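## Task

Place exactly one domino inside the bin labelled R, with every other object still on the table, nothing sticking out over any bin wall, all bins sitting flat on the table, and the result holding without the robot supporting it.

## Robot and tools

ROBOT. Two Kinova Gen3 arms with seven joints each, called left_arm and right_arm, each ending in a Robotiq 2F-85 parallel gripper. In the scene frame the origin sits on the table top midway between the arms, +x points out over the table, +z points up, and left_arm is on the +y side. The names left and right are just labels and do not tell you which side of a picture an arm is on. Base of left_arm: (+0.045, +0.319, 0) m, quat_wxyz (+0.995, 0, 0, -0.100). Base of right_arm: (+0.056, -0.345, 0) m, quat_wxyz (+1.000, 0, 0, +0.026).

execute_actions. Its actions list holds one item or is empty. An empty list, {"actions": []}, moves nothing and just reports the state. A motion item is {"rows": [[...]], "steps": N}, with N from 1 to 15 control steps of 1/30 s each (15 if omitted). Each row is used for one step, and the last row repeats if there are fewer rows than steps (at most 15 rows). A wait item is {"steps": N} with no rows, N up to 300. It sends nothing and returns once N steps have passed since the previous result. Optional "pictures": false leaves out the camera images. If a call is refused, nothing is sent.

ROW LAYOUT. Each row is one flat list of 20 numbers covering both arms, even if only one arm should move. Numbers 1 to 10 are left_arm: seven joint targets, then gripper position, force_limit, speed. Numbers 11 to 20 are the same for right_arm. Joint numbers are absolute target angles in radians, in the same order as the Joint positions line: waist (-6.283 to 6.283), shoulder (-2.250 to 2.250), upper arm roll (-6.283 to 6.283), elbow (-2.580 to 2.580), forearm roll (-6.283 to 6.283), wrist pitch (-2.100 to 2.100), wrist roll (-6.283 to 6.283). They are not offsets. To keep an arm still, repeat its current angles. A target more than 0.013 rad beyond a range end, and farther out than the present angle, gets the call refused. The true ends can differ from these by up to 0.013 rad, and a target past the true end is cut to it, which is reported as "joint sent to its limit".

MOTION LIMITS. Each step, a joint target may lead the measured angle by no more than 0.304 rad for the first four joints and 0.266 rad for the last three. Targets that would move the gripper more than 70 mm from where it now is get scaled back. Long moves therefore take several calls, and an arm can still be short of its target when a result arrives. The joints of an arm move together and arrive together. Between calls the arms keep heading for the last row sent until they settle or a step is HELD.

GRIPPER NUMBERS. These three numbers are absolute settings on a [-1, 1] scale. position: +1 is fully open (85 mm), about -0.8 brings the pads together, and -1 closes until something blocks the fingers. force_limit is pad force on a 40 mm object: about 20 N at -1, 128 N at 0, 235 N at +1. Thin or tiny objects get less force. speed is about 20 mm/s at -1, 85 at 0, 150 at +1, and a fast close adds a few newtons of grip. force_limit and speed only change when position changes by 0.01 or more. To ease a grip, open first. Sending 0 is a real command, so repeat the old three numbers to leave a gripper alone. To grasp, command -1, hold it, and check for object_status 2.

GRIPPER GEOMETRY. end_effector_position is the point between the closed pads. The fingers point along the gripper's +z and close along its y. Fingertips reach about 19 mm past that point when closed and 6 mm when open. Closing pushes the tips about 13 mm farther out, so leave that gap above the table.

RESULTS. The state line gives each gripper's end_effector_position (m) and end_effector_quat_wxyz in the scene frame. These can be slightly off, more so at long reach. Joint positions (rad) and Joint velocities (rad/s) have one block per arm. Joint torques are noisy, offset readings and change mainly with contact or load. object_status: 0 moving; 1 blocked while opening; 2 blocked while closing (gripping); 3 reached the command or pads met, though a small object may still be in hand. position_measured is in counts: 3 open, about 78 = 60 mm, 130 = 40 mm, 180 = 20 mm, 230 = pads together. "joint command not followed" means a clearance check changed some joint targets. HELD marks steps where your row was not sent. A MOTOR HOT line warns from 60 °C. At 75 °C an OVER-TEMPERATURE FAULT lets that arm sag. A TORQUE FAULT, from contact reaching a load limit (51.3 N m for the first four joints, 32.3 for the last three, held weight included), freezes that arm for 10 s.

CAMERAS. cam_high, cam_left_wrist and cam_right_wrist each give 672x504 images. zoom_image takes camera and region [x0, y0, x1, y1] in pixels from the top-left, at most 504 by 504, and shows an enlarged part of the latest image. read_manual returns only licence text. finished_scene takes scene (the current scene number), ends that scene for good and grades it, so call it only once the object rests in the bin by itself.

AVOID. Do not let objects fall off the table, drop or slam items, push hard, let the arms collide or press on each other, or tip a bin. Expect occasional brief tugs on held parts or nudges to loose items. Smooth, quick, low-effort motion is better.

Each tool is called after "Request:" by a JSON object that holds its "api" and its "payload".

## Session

Request:
{"api": "execute_actions", "payload": {"actions": []}}

Scene clock: 0.00 s of 4800.00 s.
left_arm: end_effector_position=(+0.5412, +0.8703, +0.2989) position_measured=3 object_status=3 end_effector_quat_wxyz=(+0.370, +0.083, +0.824, +0.421) | right_arm: end_effector_position=(+0.4947, -0.1943, +0.1323) position_measured=3 object_status=3 end_effector_quat_wxyz=(-0.044, +0.104, +0.984, +0.136)
Joint positions: left_arm=[-1.039  0.587 -0.163  1.766 -0.56  -0.469  1.13 ] | right_arm=[-0.14   0.567 -0.003  1.73  -0.371  0.884  1.408]
Joint velocities: left_arm=[ 0.    -0.     0.001 -0.001  0.    -0.    -0.001] | right_arm=[ 0.     0.    -0.    -0.    -0.     0.001  0.001]
Joint torques (N m, as the joint torque sensors report them, + toward a larger angle): no reading

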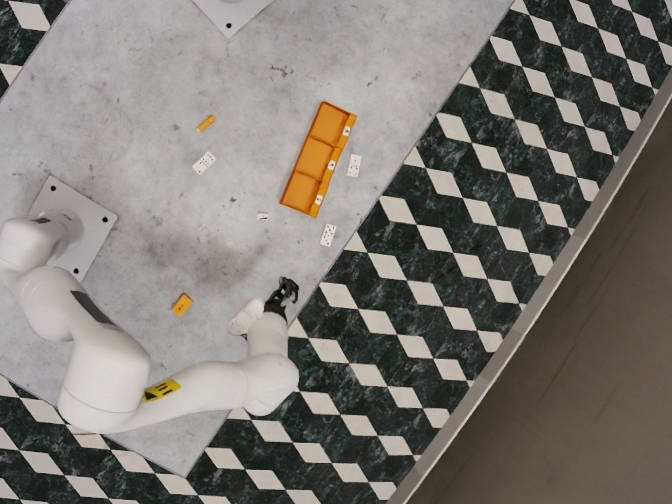

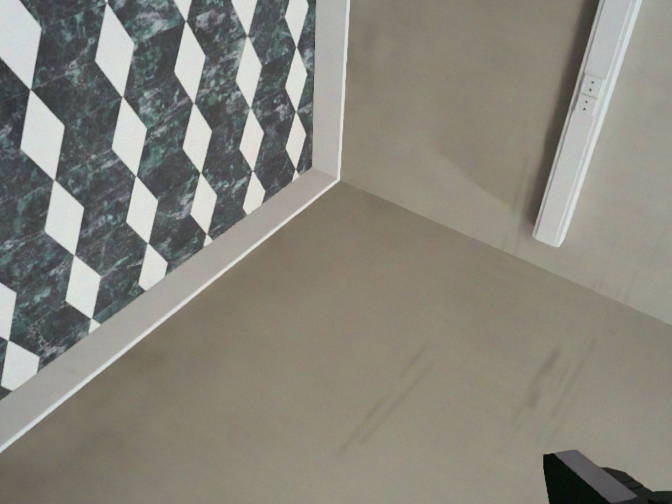

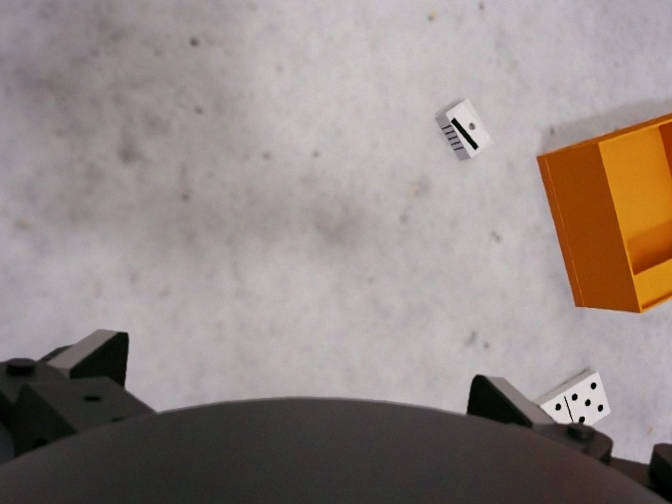

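Request:
{"api": "zoom_image", "payload": {"camera": "cam_high", "region": [270, 90, 380, 255]}}

Request:
{"api": "zoom_image", "payload": {"camera": "cam_high", "region": [305, 120, 365, 210]}}

Request:
{"api": "zoom_image", "payload": {"camera": "cam_high", "region": [170, 105, 250, 195]}}

Region (270, 90, 380, 255) of cam_high's 672x504 image, scaled by 3.055, with more detail than that image has.

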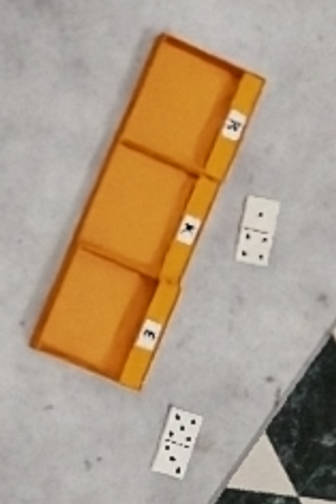

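Region (305, 120, 365, 210) of cam_high's 672x504 image, scaled by 5.600, with more detail than that image has.

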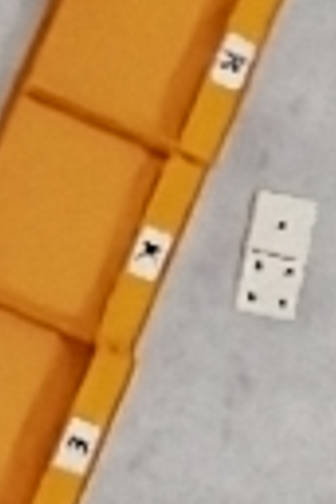

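Region (170, 105, 250, 195) of cam_high's 672x504 image, scaled by 5.600, with more detail than that image has.

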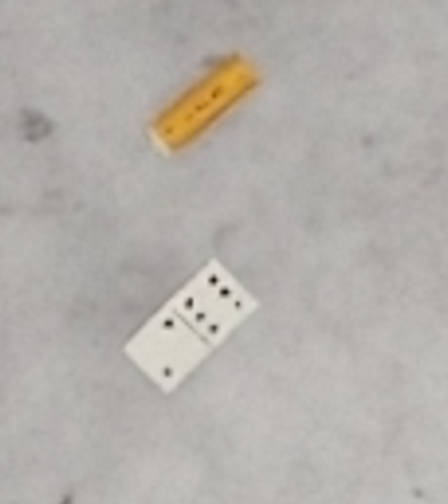

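Request:
{"api": "execute_actions", "payload": {"actions": [{"rows": [[-1.039,0.587,-0.163,1.766,-0.56,-0.469,1.13,1,0,0,-0.5675,0.8647,0,1.2274,0,1.0495,2.829,0.2,-0.5,0]], "steps": 15}], "pictures": false}}

Request:
{"api": "execute_actions", "payload": {"actions": [{"steps": 36}]}}

Scene clock: 25.47 s of 4800.00 s.
left_arm: end_effector_position=(+0.5412, +0.8705, +0.2988) position_measured=3 object_status=3 end_effector_quat_wxyz=(+0.370, +0.084, +0.824, +0.421) | right_arm: end_effector_position=(+0.5349, -0.0713, +0.0884) position_measured=95 object_status=0 end_effector_quat_wxyz=(-0.027, -0.328, +0.944, +0.030)
Joint positions: left_arm=[-1.039  0.587 -0.163  1.766 -0.56  -0.469  1.13 ] | right_arm=[-0.473  0.809 -0.001  1.357 -0.082  1.019  1.76 ]
Joint velocities: left_arm=[-0.    -0.001  0.001 -0.002  0.001  0.    -0.001] | right_arm=[-0.578  0.335 -0.021 -0.83   0.52   0.186  1.209]
Joint torques (N m, as the joint torque sensors report them, + toward a larger angle): left_arm=[ -0.15 -19.44  -0.5   -8.66   0.16  -2.61  -0.33] | right_arm=[  2.2  -23.32   0.95  -6.55   0.25   0.78  -0.29]
Steps of this call (steps 1 to 90: nothing new was sent; then 21.97 s passed at rest; steps 91 to 105: all 15 steps of this action). Readings (joint positions | what the end effector reports):
91: left_arm=[-1.039 0.587 -0.163 1.766 -0.560 -0.469 1.130] | right_arm=[-0.142 0.569 -0.003 1.729 -0.371 0.885 1.408] | left_arm position_measured=3 object_status=3 | right_arm position_measured=3 object_status=0
92: left_arm=[-1.039 0.587 -0.163 1.766 -0.560 -0.469 1.130] | right_arm=[-0.149 0.575 -0.002 1.723 -0.366 0.888 1.413] | left_arm position_measured=3 object_status=3 | right_arm position_measured=4 object_status=0
94: left_arm=[-1.039 0.587 -0.163 1.766 -0.560 -0.469 1.130] | right_arm=[-0.179 0.605 -0.001 1.695 -0.343 0.903 1.436] | left_arm position_measured=3 object_status=3 | right_arm position_measured=15 object_status=0
98: left_arm=[-1.039 0.587 -0.163 1.766 -0.560 -0.469 1.130] | right_arm=[-0.296 0.703 -0.000 1.582 -0.243 0.957 1.535] | left_arm position_measured=3 object_status=3 | right_arm position_measured=43 object_status=0
105: the state above

Scene clock: 26.67 s of 4800.00 s.
left_arm: end_effector_position=(+0.5412, +0.8705, +0.2988) position_measured=3 object_status=3 end_effector_quat_wxyz=(+0.370, +0.084, +0.824, +0.421) | right_arm: end_effector_position=(+0.5531, -0.0211, +0.0900) position_measured=104 object_status=3 end_effector_quat_wxyz=(+0.000, +0.807, -0.591, -0.000)
Joint positions: left_arm=[-1.039  0.587 -0.163  1.766 -0.56  -0.469  1.13 ] | right_arm=[-0.567  0.865 -0.     1.227  0.     1.049  2.829]
Joint velocities: left_arm=[ 0.     0.     0.     0.     0.001  0.    -0.   ] | right_arm=[ 0.     0.    -0.001  0.001  0.     0.001  0.001]
Joint torques (N m, as the joint torque sensors report them, + toward a larger angle): left_arm=[ -0.18 -19.25  -0.58  -8.64   0.31  -2.51  -0.25] | right_arm=[  0.51 -23.91   0.17  -8.26   0.21   0.36  -0.42]
Steps of this call (steps 1 to 36: the robot went on to your last target). Readings (joint positions | what the end effector reports):
1: left_arm=[-1.039 0.587 -0.163 1.766 -0.560 -0.469 1.130] | right_arm=[-0.491 0.820 -0.001 1.332 -0.065 1.024 1.800] | left_arm position_measured=3 object_status=3 | right_arm position_measured=99 object_status=0
2: left_arm=[-1.039 0.587 -0.163 1.766 -0.560 -0.469 1.130] | right_arm=[-0.505 0.828 -0.001 1.310 -0.052 1.029 1.841] | left_arm position_measured=3 object_status=3 | right_arm position_measured=101 object_status=0
4: left_arm=[-1.039 0.587 -0.163 1.766 -0.560 -0.469 1.130] | right_arm=[-0.528 0.841 -0.001 1.279 -0.032 1.037 1.922] | left_arm position_measured=3 object_status=3 | right_arm position_measured=103 object_status=0
8: left_arm=[-1.039 0.587 -0.163 1.766 -0.560 -0.469 1.130] | right_arm=[-0.552 0.855 -0.001 1.246 -0.012 1.045 2.085] | left_arm position_measured=3 object_status=3 | right_arm position_measured=104 object_status=0
36: the state above

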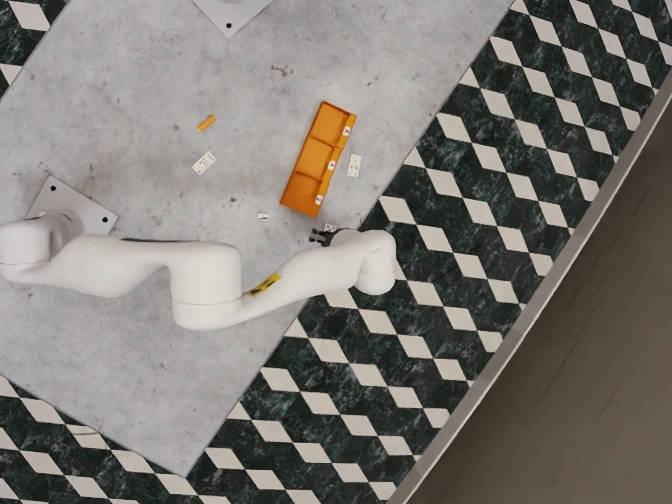

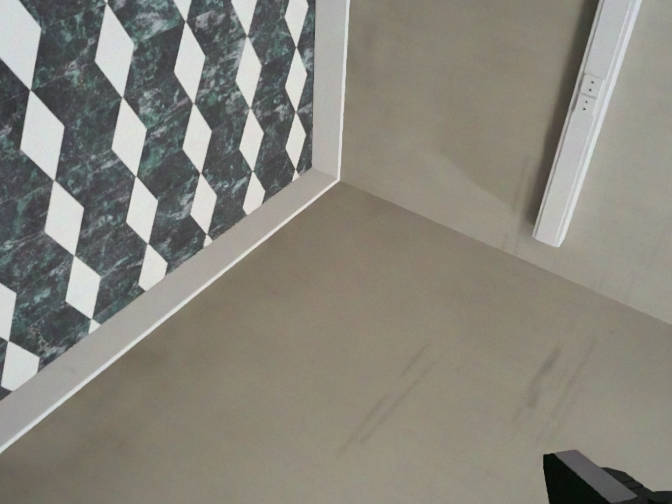

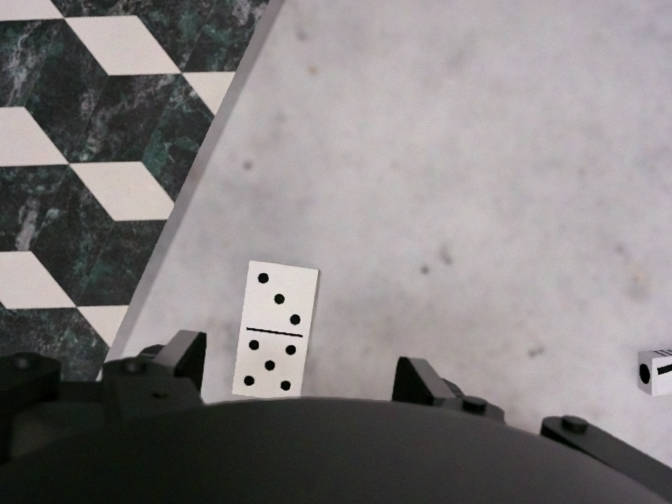

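Request:
{"api": "execute_actions", "payload": {"actions": [{"rows": [[-1.039,0.587,-0.163,1.766,-0.56,-0.469,1.13,1,0,0,-0.5625,0.9589,0,1.2223,0,0.9604,2.834,0.2,-0.5,0]], "steps": 15}]}}

Scene clock: 33.40 s of 4800.00 s.
left_arm: end_effector_position=(+0.5412, +0.8705, +0.2988) position_measured=3 object_status=3 end_effector_quat_wxyz=(+0.370, +0.084, +0.824, +0.421) | right_arm: end_effector_position=(+0.5624, -0.0182, +0.0354) position_measured=104 object_status=3 end_effector_quat_wxyz=(-0.000, +0.807, -0.591, +0.000)
Joint positions: left_arm=[-1.039  0.587 -0.163  1.766 -0.56  -0.469  1.13 ] | right_arm=[-0.563  0.958  0.     1.222  0.     0.96   2.834]
Joint velocities: left_arm=[ 0.001 -0.    -0.001  0.    -0.001 -0.     0.   ] | right_arm=[ 0.001  0.007 -0.    -0.001  0.    -0.     0.   ]
Joint torques (N m, as the joint torque sensors report them, + toward a larger angle): left_arm=[ -0.32 -19.36  -0.56  -8.64   0.25  -2.58  -0.31] | right_arm=[  0.41 -24.63   0.26  -7.86   0.31   0.36  -0.43]
Steps of this call (steps 1 to 15: the robot went on to your last target; steps 16 to 90: nothing new was sent; then 3.23 s passed at rest; steps 91 to 105: all 15 steps of this action). Readings (joint positions | what the end effector reports):
91: left_arm=[-1.039 0.587 -0.163 1.766 -0.560 -0.469 1.130] | right_arm=[-0.567 0.866 -0.000 1.227 -0.000 1.049 2.829] | left_arm position_measured=3 object_status=3 | right_arm position_measured=104 object_status=3
92: left_arm=[-1.039 0.587 -0.163 1.766 -0.560 -0.469 1.130] | right_arm=[-0.567 0.872 -0.000 1.226 -0.000 1.044 2.829] | left_arm position_measured=3 object_status=3 | right_arm position_measured=104 object_status=3
94: left_arm=[-1.039 0.587 -0.163 1.766 -0.560 -0.469 1.130] | right_arm=[-0.565 0.901 -0.000 1.224 -0.000 1.019 2.831] | left_arm position_measured=3 object_status=3 | right_arm position_measured=104 object_status=3
98: left_arm=[-1.039 0.587 -0.163 1.766 -0.560 -0.469 1.130] | right_arm=[-0.563 0.954 0.000 1.224 0.000 0.964 2.834] | left_arm position_measured=3 object_status=3 | right_arm position_measured=104 object_status=3
105: the state above

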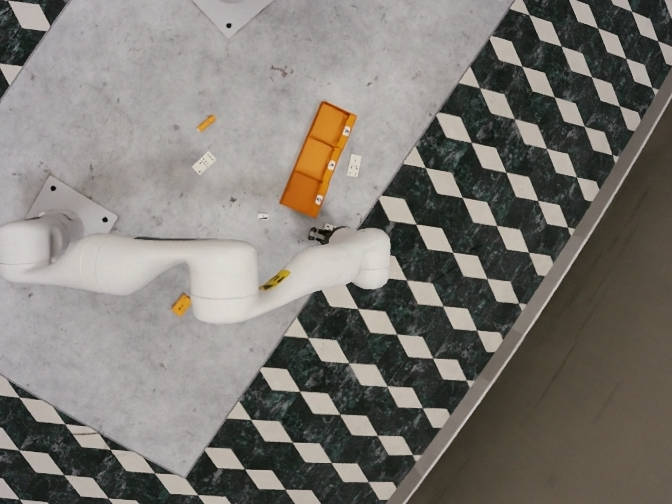

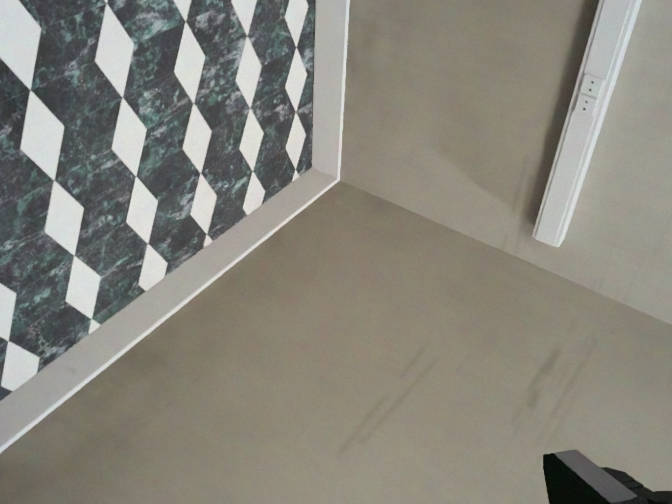

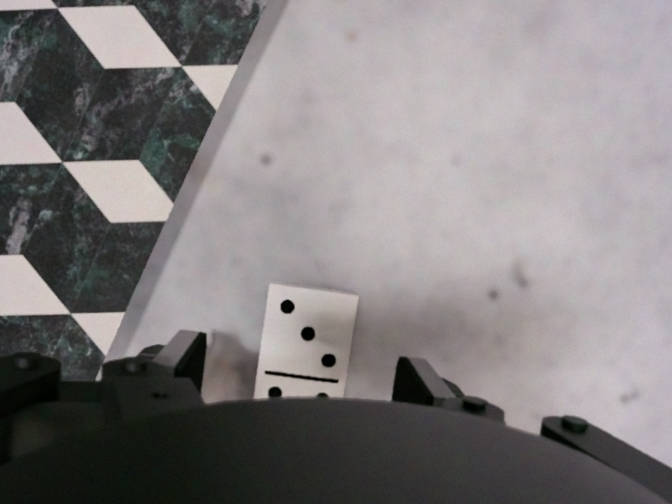

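Request:
{"api": "execute_actions", "payload": {"actions": [{"rows": [[-1.039,0.587,-0.163,1.766,-0.56,-0.469,1.13,1,0,0,-0.5625,0.9798,0,1.2338,0,0.928,2.834,0.2,-0.5,0]], "steps": 12}], "pictures": false}}

Request:
{"api": "execute_actions", "payload": {"actions": [{"rows": [[-1.039,0.587,-0.163,1.766,-0.56,-0.469,1.13,1,0,0,-0.5625,0.9798,0,1.2338,0,0.928,2.834,-1,-0.6,-0.2]], "steps": 15}], "pictures": false}}

Request:
{"api": "execute_actions", "payload": {"actions": [{"steps": 8}]}}

Scene clock: 41.60 s of 4800.00 s.
left_arm: end_effector_position=(+0.5412, +0.8705, +0.2988) position_measured=3 object_status=3 end_effector_quat_wxyz=(+0.370, +0.084, +0.824, +0.421) | right_arm: end_effector_position=(+0.5615, -0.0189, +0.0196) position_measured=104 object_status=3 end_effector_quat_wxyz=(-0.000, +0.807, -0.591, +0.000)
Joint positions: left_arm=[-1.039  0.587 -0.163  1.766 -0.56  -0.469  1.13 ] | right_arm=[-0.563  0.98   0.     1.234  0.     0.928  2.834]
Joint velocities: left_arm=[-0.001 -0.     0.001  0.     0.    -0.    -0.001] | right_arm=[0.001 0.002 0.002 0.    0.    0.001 0.001]
Joint torques (N m, as the joint torque sensors report them, + toward a larger angle): left_arm=[ -0.35 -19.2   -0.54  -8.69   0.06  -2.56  -0.27] | right_arm=[  0.46 -24.53   0.24  -7.68   0.3    0.38  -0.38]
Steps of this call (steps 1 to 15: the robot went on to your last target; steps 16 to 90: nothing new was sent; then 4.80 s passed at rest; steps 91 to 102: all 12 steps of this action). Readings (joint positions | what the end effector reports):
91: left_arm=[-1.039 0.587 -0.163 1.766 -0.560 -0.469 1.130] | right_arm=[-0.563 0.960 0.000 1.223 0.000 0.959 2.834] | left_arm position_measured=3 object_status=3 | right_arm position_measured=104 object_status=3
92: left_arm=[-1.039 0.587 -0.163 1.766 -0.560 -0.469 1.130] | right_arm=[-0.563 0.965 0.000 1.225 0.000 0.951 2.834] | left_arm position_measured=3 object_status=3 | right_arm position_measured=104 object_status=3
94: left_arm=[-1.039 0.587 -0.163 1.766 -0.560 -0.469 1.130] | right_arm=[-0.562 0.977 0.000 1.232 0.000 0.933 2.834] | left_arm position_measured=3 object_status=3 | right_arm position_measured=104 object_status=3
98: left_arm=[-1.039 0.587 -0.163 1.766 -0.560 -0.469 1.130] | right_arm=[-0.563 0.979 -0.000 1.234 -0.000 0.928 2.834] | left_arm position_measured=3 object_status=3 | right_arm position_measured=104 object_status=3
102: the state above

Scene clock: 42.10 s of 4800.00 s.
left_arm: end_effector_position=(+0.5412, +0.8705, +0.2988) position_measured=3 object_status=3 end_effector_quat_wxyz=(+0.370, +0.084, +0.824, +0.421) | right_arm: end_effector_position=(+0.5620, -0.0186, +0.0204) position_measured=173 object_status=0 end_effector_quat_wxyz=(-0.001, +0.807, -0.591, +0.000)
Joint positions: left_arm=[-1.039  0.587 -0.163  1.766 -0.56  -0.469  1.13 ] | right_arm=[-0.562  0.979  0.     1.233  0.     0.928  2.834]
Joint velocities: left_arm=[ 0.001 -0.     0.001  0.     0.     0.     0.001] | right_arm=[-0.001  0.    -0.    -0.     0.    -0.     0.   ]
Joint torques (N m, as the joint torque sensors report them, + toward a larger angle): left_arm=[ -0.31 -19.46  -0.5   -8.73   0.21  -2.48  -0.26] | right_arm=[  0.4  -23.66   0.16  -7.19   0.21   0.37  -0.41]
Steps of this call (steps 1 to 15: all 15 steps of this action). Readings (joint positions | what the end effector reports):
1: left_arm=[-1.039 0.587 -0.163 1.766 -0.560 -0.469 1.130] | right_arm=[-0.562 0.980 0.000 1.234 0.000 0.928 2.834] | left_arm position_measured=3 object_status=3 | right_arm position_measured=104 object_status=0
2: left_arm=[-1.039 0.587 -0.163 1.766 -0.560 -0.469 1.130] | right_arm=[-0.562 0.980 0.000 1.234 0.000 0.928 2.834] | left_arm position_measured=3 object_status=3 | right_arm position_measured=105 object_status=0
4: left_arm=[-1.039 0.587 -0.163 1.766 -0.560 -0.469 1.130] | right_arm=[-0.563 0.980 0.000 1.234 0.000 0.928 2.834] | left_arm position_measured=3 object_status=3 | right_arm position_measured=114 object_status=0
8: left_arm=[-1.039 0.587 -0.163 1.766 -0.560 -0.469 1.130] | right_arm=[-0.563 0.980 0.000 1.234 0.000 0.928 2.834] | left_arm position_measured=3 object_status=3 | right_arm position_measured=138 object_status=0
15: the state above

Scene clock: 42.37 s of 4800.00 s.
left_arm: end_effector_position=(+0.5412, +0.8705, +0.2988) position_measured=3 object_status=3 end_effector_quat_wxyz=(+0.370, +0.084, +0.824, +0.421) | right_arm: end_effector_position=(+0.5620, -0.0186, +0.0204) position_measured=173 object_status=2 end_effector_quat_wxyz=(-0.001, +0.807, -0.591, +0.000)
Joint positions: left_arm=[-1.039  0.587 -0.163  1.766 -0.56  -0.469  1.13 ] | right_arm=[-0.562  0.978  0.     1.233  0.     0.928  2.834]
Joint velocities: left_arm=[ 0.    -0.001  0.001  0.     0.001  0.    -0.001] | right_arm=[ 0.001 -0.     0.001 -0.001 -0.     0.     0.   ]
Joint torques (N m, as the joint torque sensors report them, + toward a larger angle): left_arm=[ -0.24 -19.53  -0.44  -8.69   0.18  -2.89  -0.33] | right_arm=[  0.35 -23.68   0.28  -7.14   0.16   0.31  -0.38]
Steps of this call (steps 1 to 8: the robot went on to your last target). Readings (joint positions | what the end effector reports):
1: left_arm=[-1.039 0.587 -0.163 1.766 -0.560 -0.469 1.130] | right_arm=[-0.562 0.978 0.000 1.233 0.000 0.928 2.834] | left_arm position_measured=3 object_status=3 | right_arm position_measured=173 object_status=0
2: left_arm=[-1.039 0.587 -0.163 1.766 -0.560 -0.469 1.130] | right_arm=[-0.562 0.978 0.000 1.233 0.000 0.928 2.834] | left_arm position_measured=3 object_status=3 | right_arm position_measured=173 object_status=0
4: left_arm=[-1.039 0.587 -0.163 1.766 -0.560 -0.469 1.130] | right_arm=[-0.562 0.978 0.000 1.233 0.000 0.928 2.834] | left_arm position_measured=3 object_status=3 | right_arm position_measured=173 object_status=2
8: the state above

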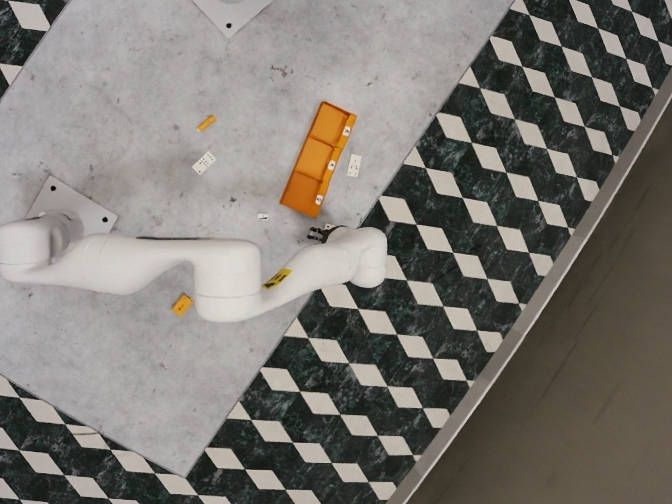

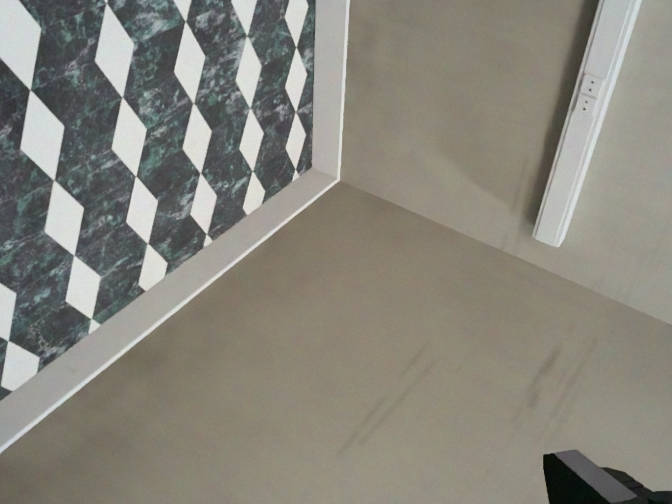

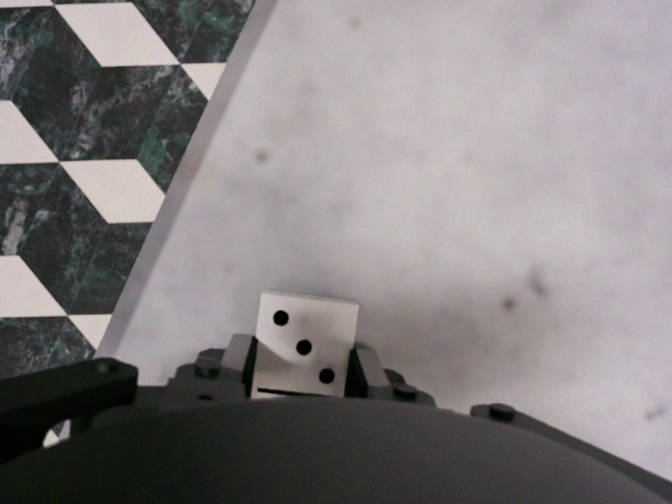

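Request:
{"api": "execute_actions", "payload": {"actions": [{"rows": [[-1.039,0.587,-0.163,1.766,-0.56,-0.469,1.13,1,0,0,-0.5625,0.953,0,0.899,0,1.2896,2.834,-1,-0.6,-0.2]], "steps": 11}], "pictures": false}}

Request:
{"api": "execute_actions", "payload": {"actions": [{"rows": [[-1.039,0.587,-0.163,1.766,-0.56,-0.469,1.13,1,0,0,-0.958,0.953,0,0.899,0,1.2896,3.897,-1,-0.6,-0.2]], "steps": 15}], "pictures": false}}

Request:
{"api": "execute_actions", "payload": {"actions": [{"steps": 24}]}}

Scene clock: 63.70 s of 4800.00 s.
left_arm: end_effector_position=(+0.5412, +0.8705, +0.2988) position_measured=3 object_status=3 end_effector_quat_wxyz=(+0.370, +0.084, +0.824, +0.421) | right_arm: end_effector_position=(+0.5951, +0.0048, +0.0999) position_measured=173 object_status=2 end_effector_quat_wxyz=(-0.007, +0.807, -0.591, +0.002)
Joint positions: left_arm=[-1.039  0.587 -0.163  1.766 -0.56  -0.469  1.13 ] | right_arm=[-0.563  0.96  -0.     0.985  0.     1.181  2.834]
Joint velocities: left_arm=[-0.     0.    -0.    -0.002 -0.002 -0.    -0.001] | right_arm=[-0.002 -0.087  0.    -0.867  0.     1.083  0.   ]
Joint torques (N m, as the joint torque sensors report them, + toward a larger angle): left_arm=[ -0.22 -19.36  -0.63  -8.39   0.08  -2.66  -0.31] | right_arm=[  0.42 -24.29   0.19  -7.52   0.19   0.41  -0.41]
Steps of this call (steps 1 to 15: the robot went on to your last target; steps 16 to 90: nothing new was sent; then 17.97 s passed at rest; steps 91 to 101: all 11 steps of this action). Readings (joint positions | what the end effector reports):
91: left_arm=[-1.039 0.587 -0.163 1.766 -0.560 -0.469 1.130] | right_arm=[-0.562 0.978 0.000 1.232 0.000 0.929 2.834] | left_arm position_measured=3 object_status=3 | right_arm position_measured=173 object_status=2
92: left_arm=[-1.039 0.587 -0.163 1.766 -0.560 -0.469 1.130] | right_arm=[-0.562 0.979 0.000 1.227 0.000 0.934 2.834] | left_arm position_measured=3 object_status=3 | right_arm position_measured=173 object_status=2
94: left_arm=[-1.039 0.587 -0.163 1.766 -0.560 -0.469 1.130] | right_arm=[-0.562 0.978 -0.000 1.201 -0.000 0.957 2.834] | left_arm position_measured=3 object_status=3 | right_arm position_measured=173 object_status=2
98: left_arm=[-1.039 0.587 -0.163 1.766 -0.560 -0.469 1.130] | right_arm=[-0.562 0.969 -0.000 1.083 -0.000 1.064 2.834] | left_arm position_measured=3 object_status=3 | right_arm position_measured=173 object_status=2
101: the state above

Scene clock: 64.20 s of 4800.00 s.
left_arm: end_effector_position=(+0.5412, +0.8705, +0.2988) position_measured=3 object_status=3 end_effector_quat_wxyz=(+0.370, +0.084, +0.824, +0.421) | right_arm: end_effector_position=(+0.4831, +0.1371, +0.1225) position_measured=173 object_status=2 end_effector_quat_wxyz=(+0.004, +0.939, -0.343, +0.003)
Joint positions: left_arm=[-1.039  0.587 -0.163  1.766 -0.56  -0.469  1.13 ] | right_arm=[-0.838  0.961  0.004  0.907  0.004  1.28   3.124]
Joint velocities: left_arm=[ 0.001 -0.001  0.     0.001 -0.001 -0.     0.002] | right_arm=[-0.651  0.012 -0.002 -0.011 -0.002  0.065  1.155]
Joint torques (N m, as the joint torque sensors report them, + toward a larger angle): left_arm=[ -0.43 -19.38  -0.6   -8.72   0.15  -2.59  -0.34] | right_arm=[ -2.01 -31.85  -1.39 -12.3   -0.93  -0.48  -0.38]
Steps of this call (steps 1 to 15: all 15 steps of this action). Readings (joint positions | what the end effector reports):
1: left_arm=[-1.039 0.587 -0.163 1.766 -0.560 -0.469 1.130] | right_arm=[-0.563 0.958 0.000 0.958 0.000 1.215 2.834] | left_arm position_measured=3 object_status=3 | right_arm position_measured=173 object_status=2
2: left_arm=[-1.039 0.587 -0.163 1.766 -0.560 -0.469 1.130] | right_arm=[-0.567 0.956 0.001 0.937 0.001 1.240 2.837] | left_arm position_measured=3 object_status=3 | right_arm position_measured=173 object_status=2
4: left_arm=[-1.039 0.587 -0.163 1.766 -0.560 -0.469 1.130] | right_arm=[-0.591 0.954 0.004 0.911 0.002 1.259 2.856] | left_arm position_measured=3 object_status=3 | right_arm position_measured=173 object_status=2
8: left_arm=[-1.039 0.587 -0.163 1.766 -0.560 -0.469 1.130] | right_arm=[-0.682 0.955 0.002 0.907 0.002 1.264 2.935] | left_arm position_measured=3 object_status=3 | right_arm position_measured=173 object_status=2
15: the state above

Scene clock: 65.00 s of 4800.00 s.
left_arm: end_effector_position=(+0.5412, +0.8705, +0.2988) position_measured=3 object_status=3 end_effector_quat_wxyz=(+0.370, +0.084, +0.824, +0.421) | right_arm: end_effector_position=(+0.4203, +0.1879, +0.1300) position_measured=173 object_status=2 end_effector_quat_wxyz=(-0.000, +0.995, +0.097, -0.000)
Joint positions: left_arm=[-1.039  0.587 -0.163  1.766 -0.56  -0.469  1.13 ] | right_arm=[-0.958  0.953 -0.     0.899 -0.     1.29   3.897]
Joint velocities: left_arm=[-0.001 -0.    -0.     0.001  0.     0.     0.001] | right_arm=[-0.001 -0.    -0.001 -0.001  0.    -0.    -0.003]
Joint torques (N m, as the joint torque sensors report them, + toward a larger angle): left_arm=[ -0.35 -19.41  -0.74  -8.58   0.13  -2.56  -0.12] | right_arm=[  0.48 -26.08   0.22  -9.18   0.18   0.32  -0.48]
Steps of this call (steps 1 to 24: the robot went on to your last target). Readings (joint positions | what the end effector reports):
1: left_arm=[-1.039 0.587 -0.163 1.766 -0.560 -0.469 1.130] | right_arm=[-0.858 0.961 0.004 0.906 0.004 1.282 3.164] | left_arm position_measured=3 object_status=3 | right_arm position_measured=173 object_status=2
2: left_arm=[-1.039 0.587 -0.163 1.766 -0.560 -0.469 1.130] | right_arm=[-0.876 0.962 0.003 0.906 0.003 1.284 3.205] | left_arm position_measured=3 object_status=3 | right_arm position_measured=173 object_status=2
4: left_arm=[-1.039 0.587 -0.163 1.766 -0.560 -0.469 1.130] | right_arm=[-0.905 0.959 0.000 0.903 0.001 1.286 3.286] | left_arm position_measured=3 object_status=3 | right_arm position_measured=173 object_status=2
8: left_arm=[-1.039 0.587 -0.163 1.766 -0.560 -0.469 1.130] | right_arm=[-0.937 0.955 -0.001 0.900 -0.000 1.288 3.448] | left_arm position_measured=3 object_status=3 | right_arm position_measured=173 object_status=2
24: the state above

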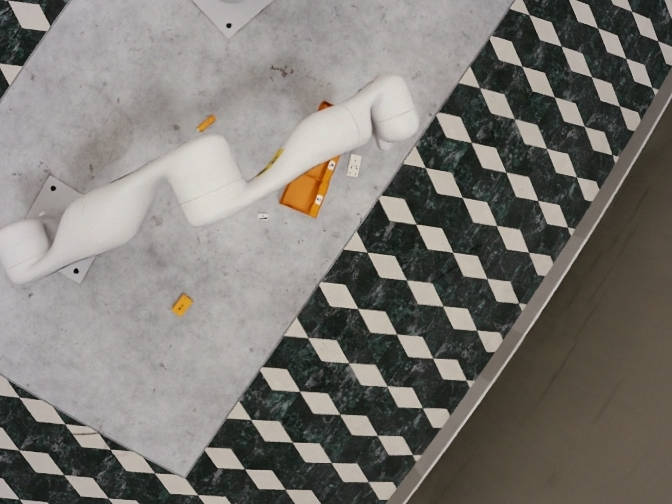

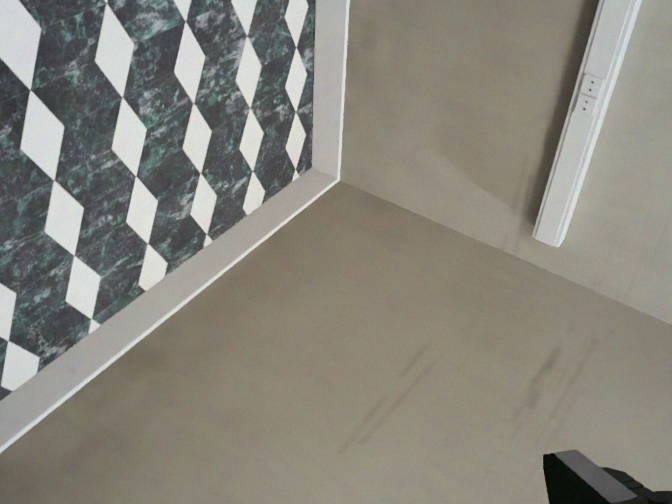

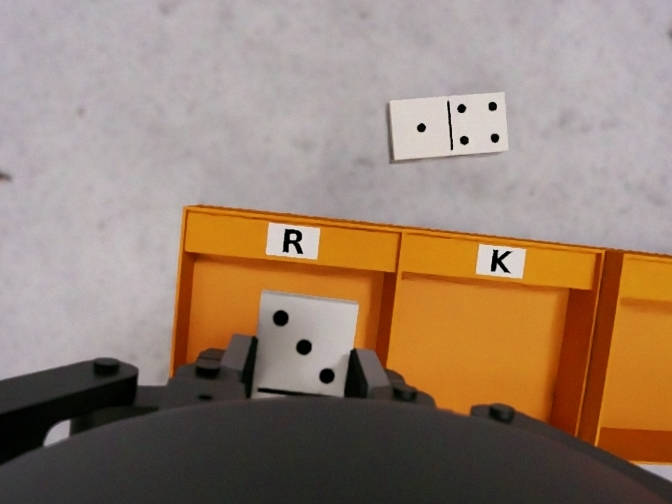

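Request:
{"api": "execute_actions", "payload": {"actions": [{"rows": [[-1.039,0.587,-0.163,1.766,-0.56,-0.469,1.13,1,0,0,-0.9697,1.0059,0,0.9694,0,1.1663,3.886,-1,-0.6,-0.2]], "steps": 15}]}}

Scene clock: 75.53 s of 4800.00 s.
left_arm: end_effector_position=(+0.5412, +0.8705, +0.2988) position_measured=3 object_status=3 end_effector_quat_wxyz=(+0.370, +0.084, +0.824, +0.421) | right_arm: end_effector_position=(+0.4137, +0.1916, +0.0751) position_measured=173 object_status=2 end_effector_quat_wxyz=(-0.000, +0.995, +0.097, +0.000)
Joint positions: left_arm=[-1.039  0.587 -0.163  1.766 -0.56  -0.469  1.13 ] | right_arm=[-0.97   1.006  0.     0.969  0.     1.166  3.886]
Joint velocities: left_arm=[ 0.001 -0.    -0.002  0.    -0.001 -0.    -0.   ] | right_arm=[ 0.     0.001 -0.001 -0.    -0.    -0.     0.002]
Joint torques (N m, as the joint torque sensors report them, + toward a larger angle): left_arm=[ -0.31 -19.38  -0.59  -8.69   0.23  -2.58  -0.25] | right_arm=[  0.6  -26.23   0.38  -8.74   0.24   0.27  -0.41]
Steps of this call (steps 1 to 30: the robot went on to your last target; steps 31 to 100: nothing new was sent; then 6.70 s passed at rest; steps 101 to 115: all 15 steps of this action). Readings (joint positions | what the end effector reports):
101: left_arm=[-1.039 0.587 -0.163 1.766 -0.560 -0.469 1.130] | right_arm=[-0.958 0.954 0.000 0.900 0.000 1.288 3.897] | left_arm position_measured=3 object_status=3 | right_arm position_measured=173 object_status=2
102: left_arm=[-1.039 0.587 -0.163 1.766 -0.560 -0.469 1.130] | right_arm=[-0.959 0.957 0.000 0.905 0.000 1.279 3.896] | left_arm position_measured=3 object_status=3 | right_arm position_measured=173 object_status=2
104: left_arm=[-1.039 0.587 -0.163 1.766 -0.560 -0.469 1.130] | right_arm=[-0.964 0.977 0.001 0.930 0.000 1.233 3.892] | left_arm position_measured=3 object_status=3 | right_arm position_measured=173 object_status=2
108: left_arm=[-1.039 0.587 -0.163 1.766 -0.560 -0.469 1.130] | right_arm=[-0.969 1.005 -0.001 0.969 -0.000 1.169 3.886] | left_arm position_measured=3 object_status=3 | right_arm position_measured=173 object_status=2
115: the state above

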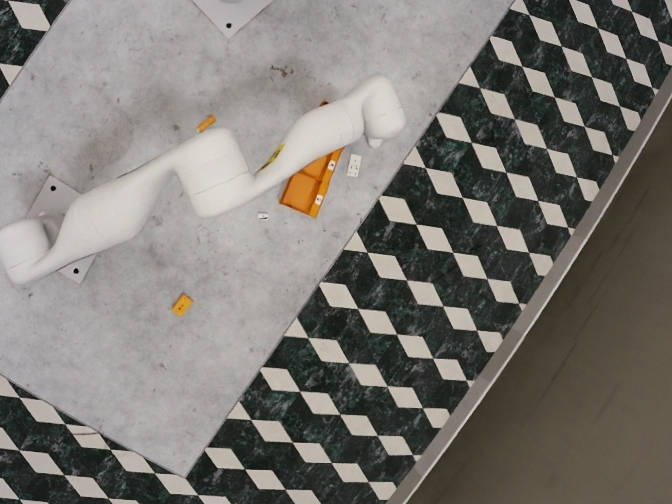

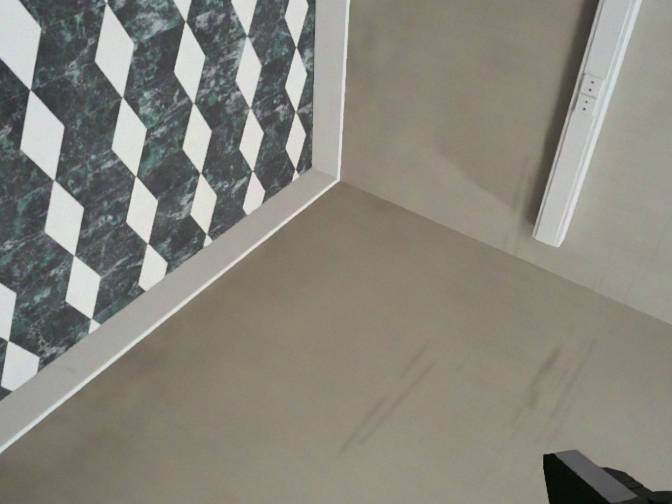

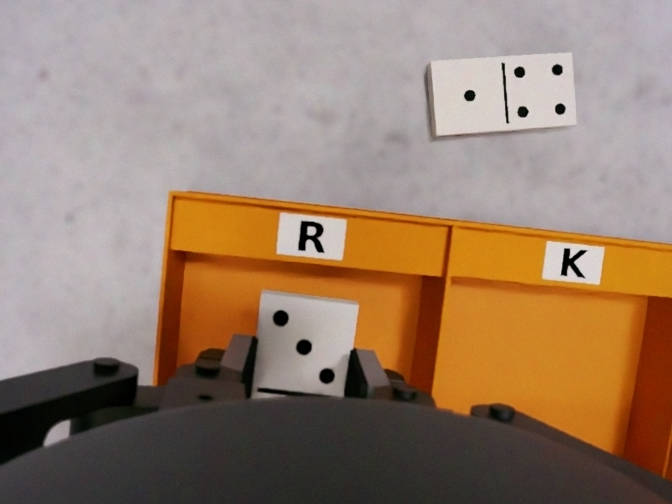

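Request:
{"api": "execute_actions", "payload": {"actions": [{"rows": [[-1.039,0.587,-0.163,1.766,-0.56,-0.469,1.13,1,0,0,-0.9697,1.0109,0,0.9724,0,1.1583,3.886,-1,-0.6,-0.2],[-1.039,0.587,-0.163,1.766,-0.56,-0.469,1.13,1,0,0,-0.9697,1.016,0,0.9754,0,1.1502,3.886,-1,-0.6,-0.2],[-1.039,0.587,-0.163,1.766,-0.56,-0.469,1.13,1,0,0,-0.9697,1.021,0,0.9784,0,1.1422,3.886,-1,-0.6,-0.2],[-1.039,0.587,-0.163,1.766,-0.56,-0.469,1.13,1,0,0,-0.9697,1.0261,0,0.9814,0,1.1341,3.886,-1,-0.6,-0.2],[-1.039,0.587,-0.163,1.766,-0.56,-0.469,1.13,1,0,0,-0.9697,1.0311,0,0.9845,0,1.126,3.886,-1,-0.6,-0.2],[-1.039,0.587,-0.163,1.766,-0.56,-0.469,1.13,1,0,0,-0.9697,1.0361,0,0.9875,0,1.118,3.886,-1,-0.6,-0.2],[-1.039,0.587,-0.163,1.766,-0.56,-0.469,1.13,1,0,0,-0.9697,1.0412,0,0.9905,0,1.11,3.886,-1,-0.6,-0.2],[-1.039,0.587,-0.163,1.766,-0.56,-0.469,1.13,1,0,0,-0.9697,1.0462,0,0.9935,0,1.1019,3.886,-1,-0.6,-0.2],[-1.039,0.587,-0.163,1.766,-0.56,-0.469,1.13,1,0,0,-0.9697,1.0513,0,0.9965,0,1.0939,3.886,-1,-0.6,-0.2],[-1.039,0.587,-0.163,1.766,-0.56,-0.469,1.13,1,0,0,-0.9697,1.0563,0,0.9995,0,1.0858,3.886,-1,-0.6,-0.2]], "steps": 15}]}}

Scene clock: 91.80 s of 4800.00 s.
left_arm: end_effector_position=(+0.5412, +0.8705, +0.2988) position_measured=3 object_status=3 end_effector_quat_wxyz=(+0.370, +0.084, +0.824, +0.421) | right_arm: end_effector_position=(+0.4136, +0.1916, +0.0344) position_measured=173 object_status=2 end_effector_quat_wxyz=(-0.000, +0.995, +0.097, +0.000)
Joint positions: left_arm=[-1.039  0.587 -0.163  1.766 -0.56  -0.469  1.13 ] | right_arm=[-0.97   1.056 -0.     1.    -0.     1.086  3.886]
Joint velocities: left_arm=[-0.001 -0.     0.002  0.001 -0.    -0.001  0.001] | right_arm=[-0.     0.006  0.001 -0.     0.    -0.009 -0.   ]
Joint torques (N m, as the joint torque sensors report them, + toward a larger angle): left_arm=[ -0.33 -19.4   -0.54  -8.47   0.17  -2.73  -0.29] | right_arm=[  0.48 -26.57   0.26  -8.68   0.23   0.16  -0.37]
Steps of this call (steps 1 to 15: the robot went on to your last target; steps 16 to 90: nothing new was sent; then 12.77 s passed at rest; steps 91 to 105: all 15 steps of this action). Readings (joint positions | what the end effector reports):
91: left_arm=[-1.039 0.587 -0.163 1.766 -0.560 -0.469 1.130] | right_arm=[-0.970 1.007 0.000 0.970 -0.000 1.165 3.886] | left_arm position_measured=3 object_status=3 | right_arm position_measured=173 object_status=2
92: left_arm=[-1.039 0.587 -0.163 1.766 -0.560 -0.469 1.130] | right_arm=[-0.970 1.009 0.000 0.971 0.000 1.162 3.886] | left_arm position_measured=3 object_status=3 | right_arm position_measured=173 object_status=2
94: left_arm=[-1.039 0.587 -0.163 1.766 -0.560 -0.469 1.130] | right_arm=[-0.970 1.017 0.000 0.975 0.000 1.149 3.886] | left_arm position_measured=3 object_status=3 | right_arm position_measured=173 object_status=2
98: left_arm=[-1.039 0.587 -0.163 1.766 -0.560 -0.469 1.130] | right_arm=[-0.970 1.036 0.000 0.987 -0.000 1.119 3.886] | left_arm position_measured=3 object_status=3 | right_arm position_measured=173 object_status=2
105: the state above

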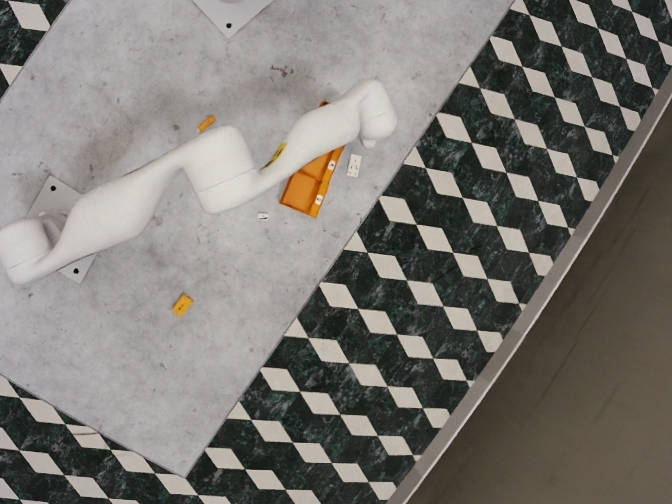

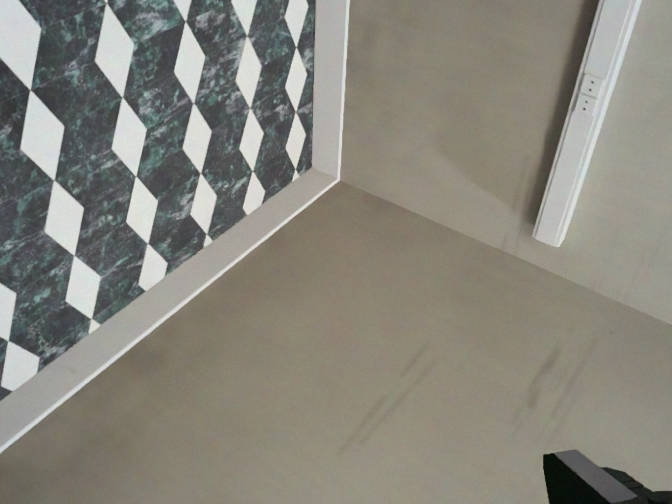

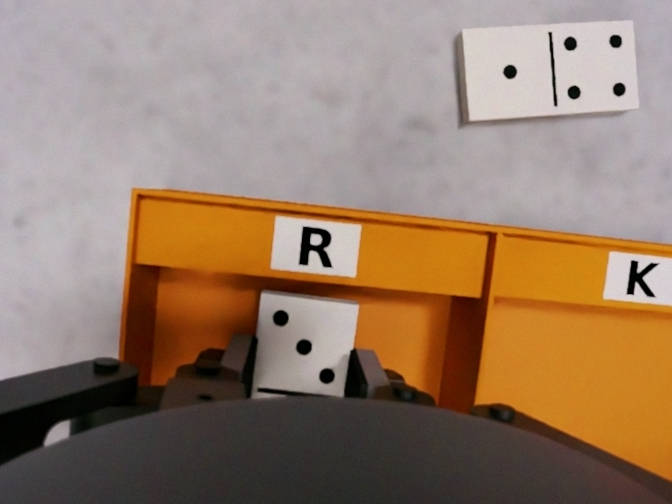

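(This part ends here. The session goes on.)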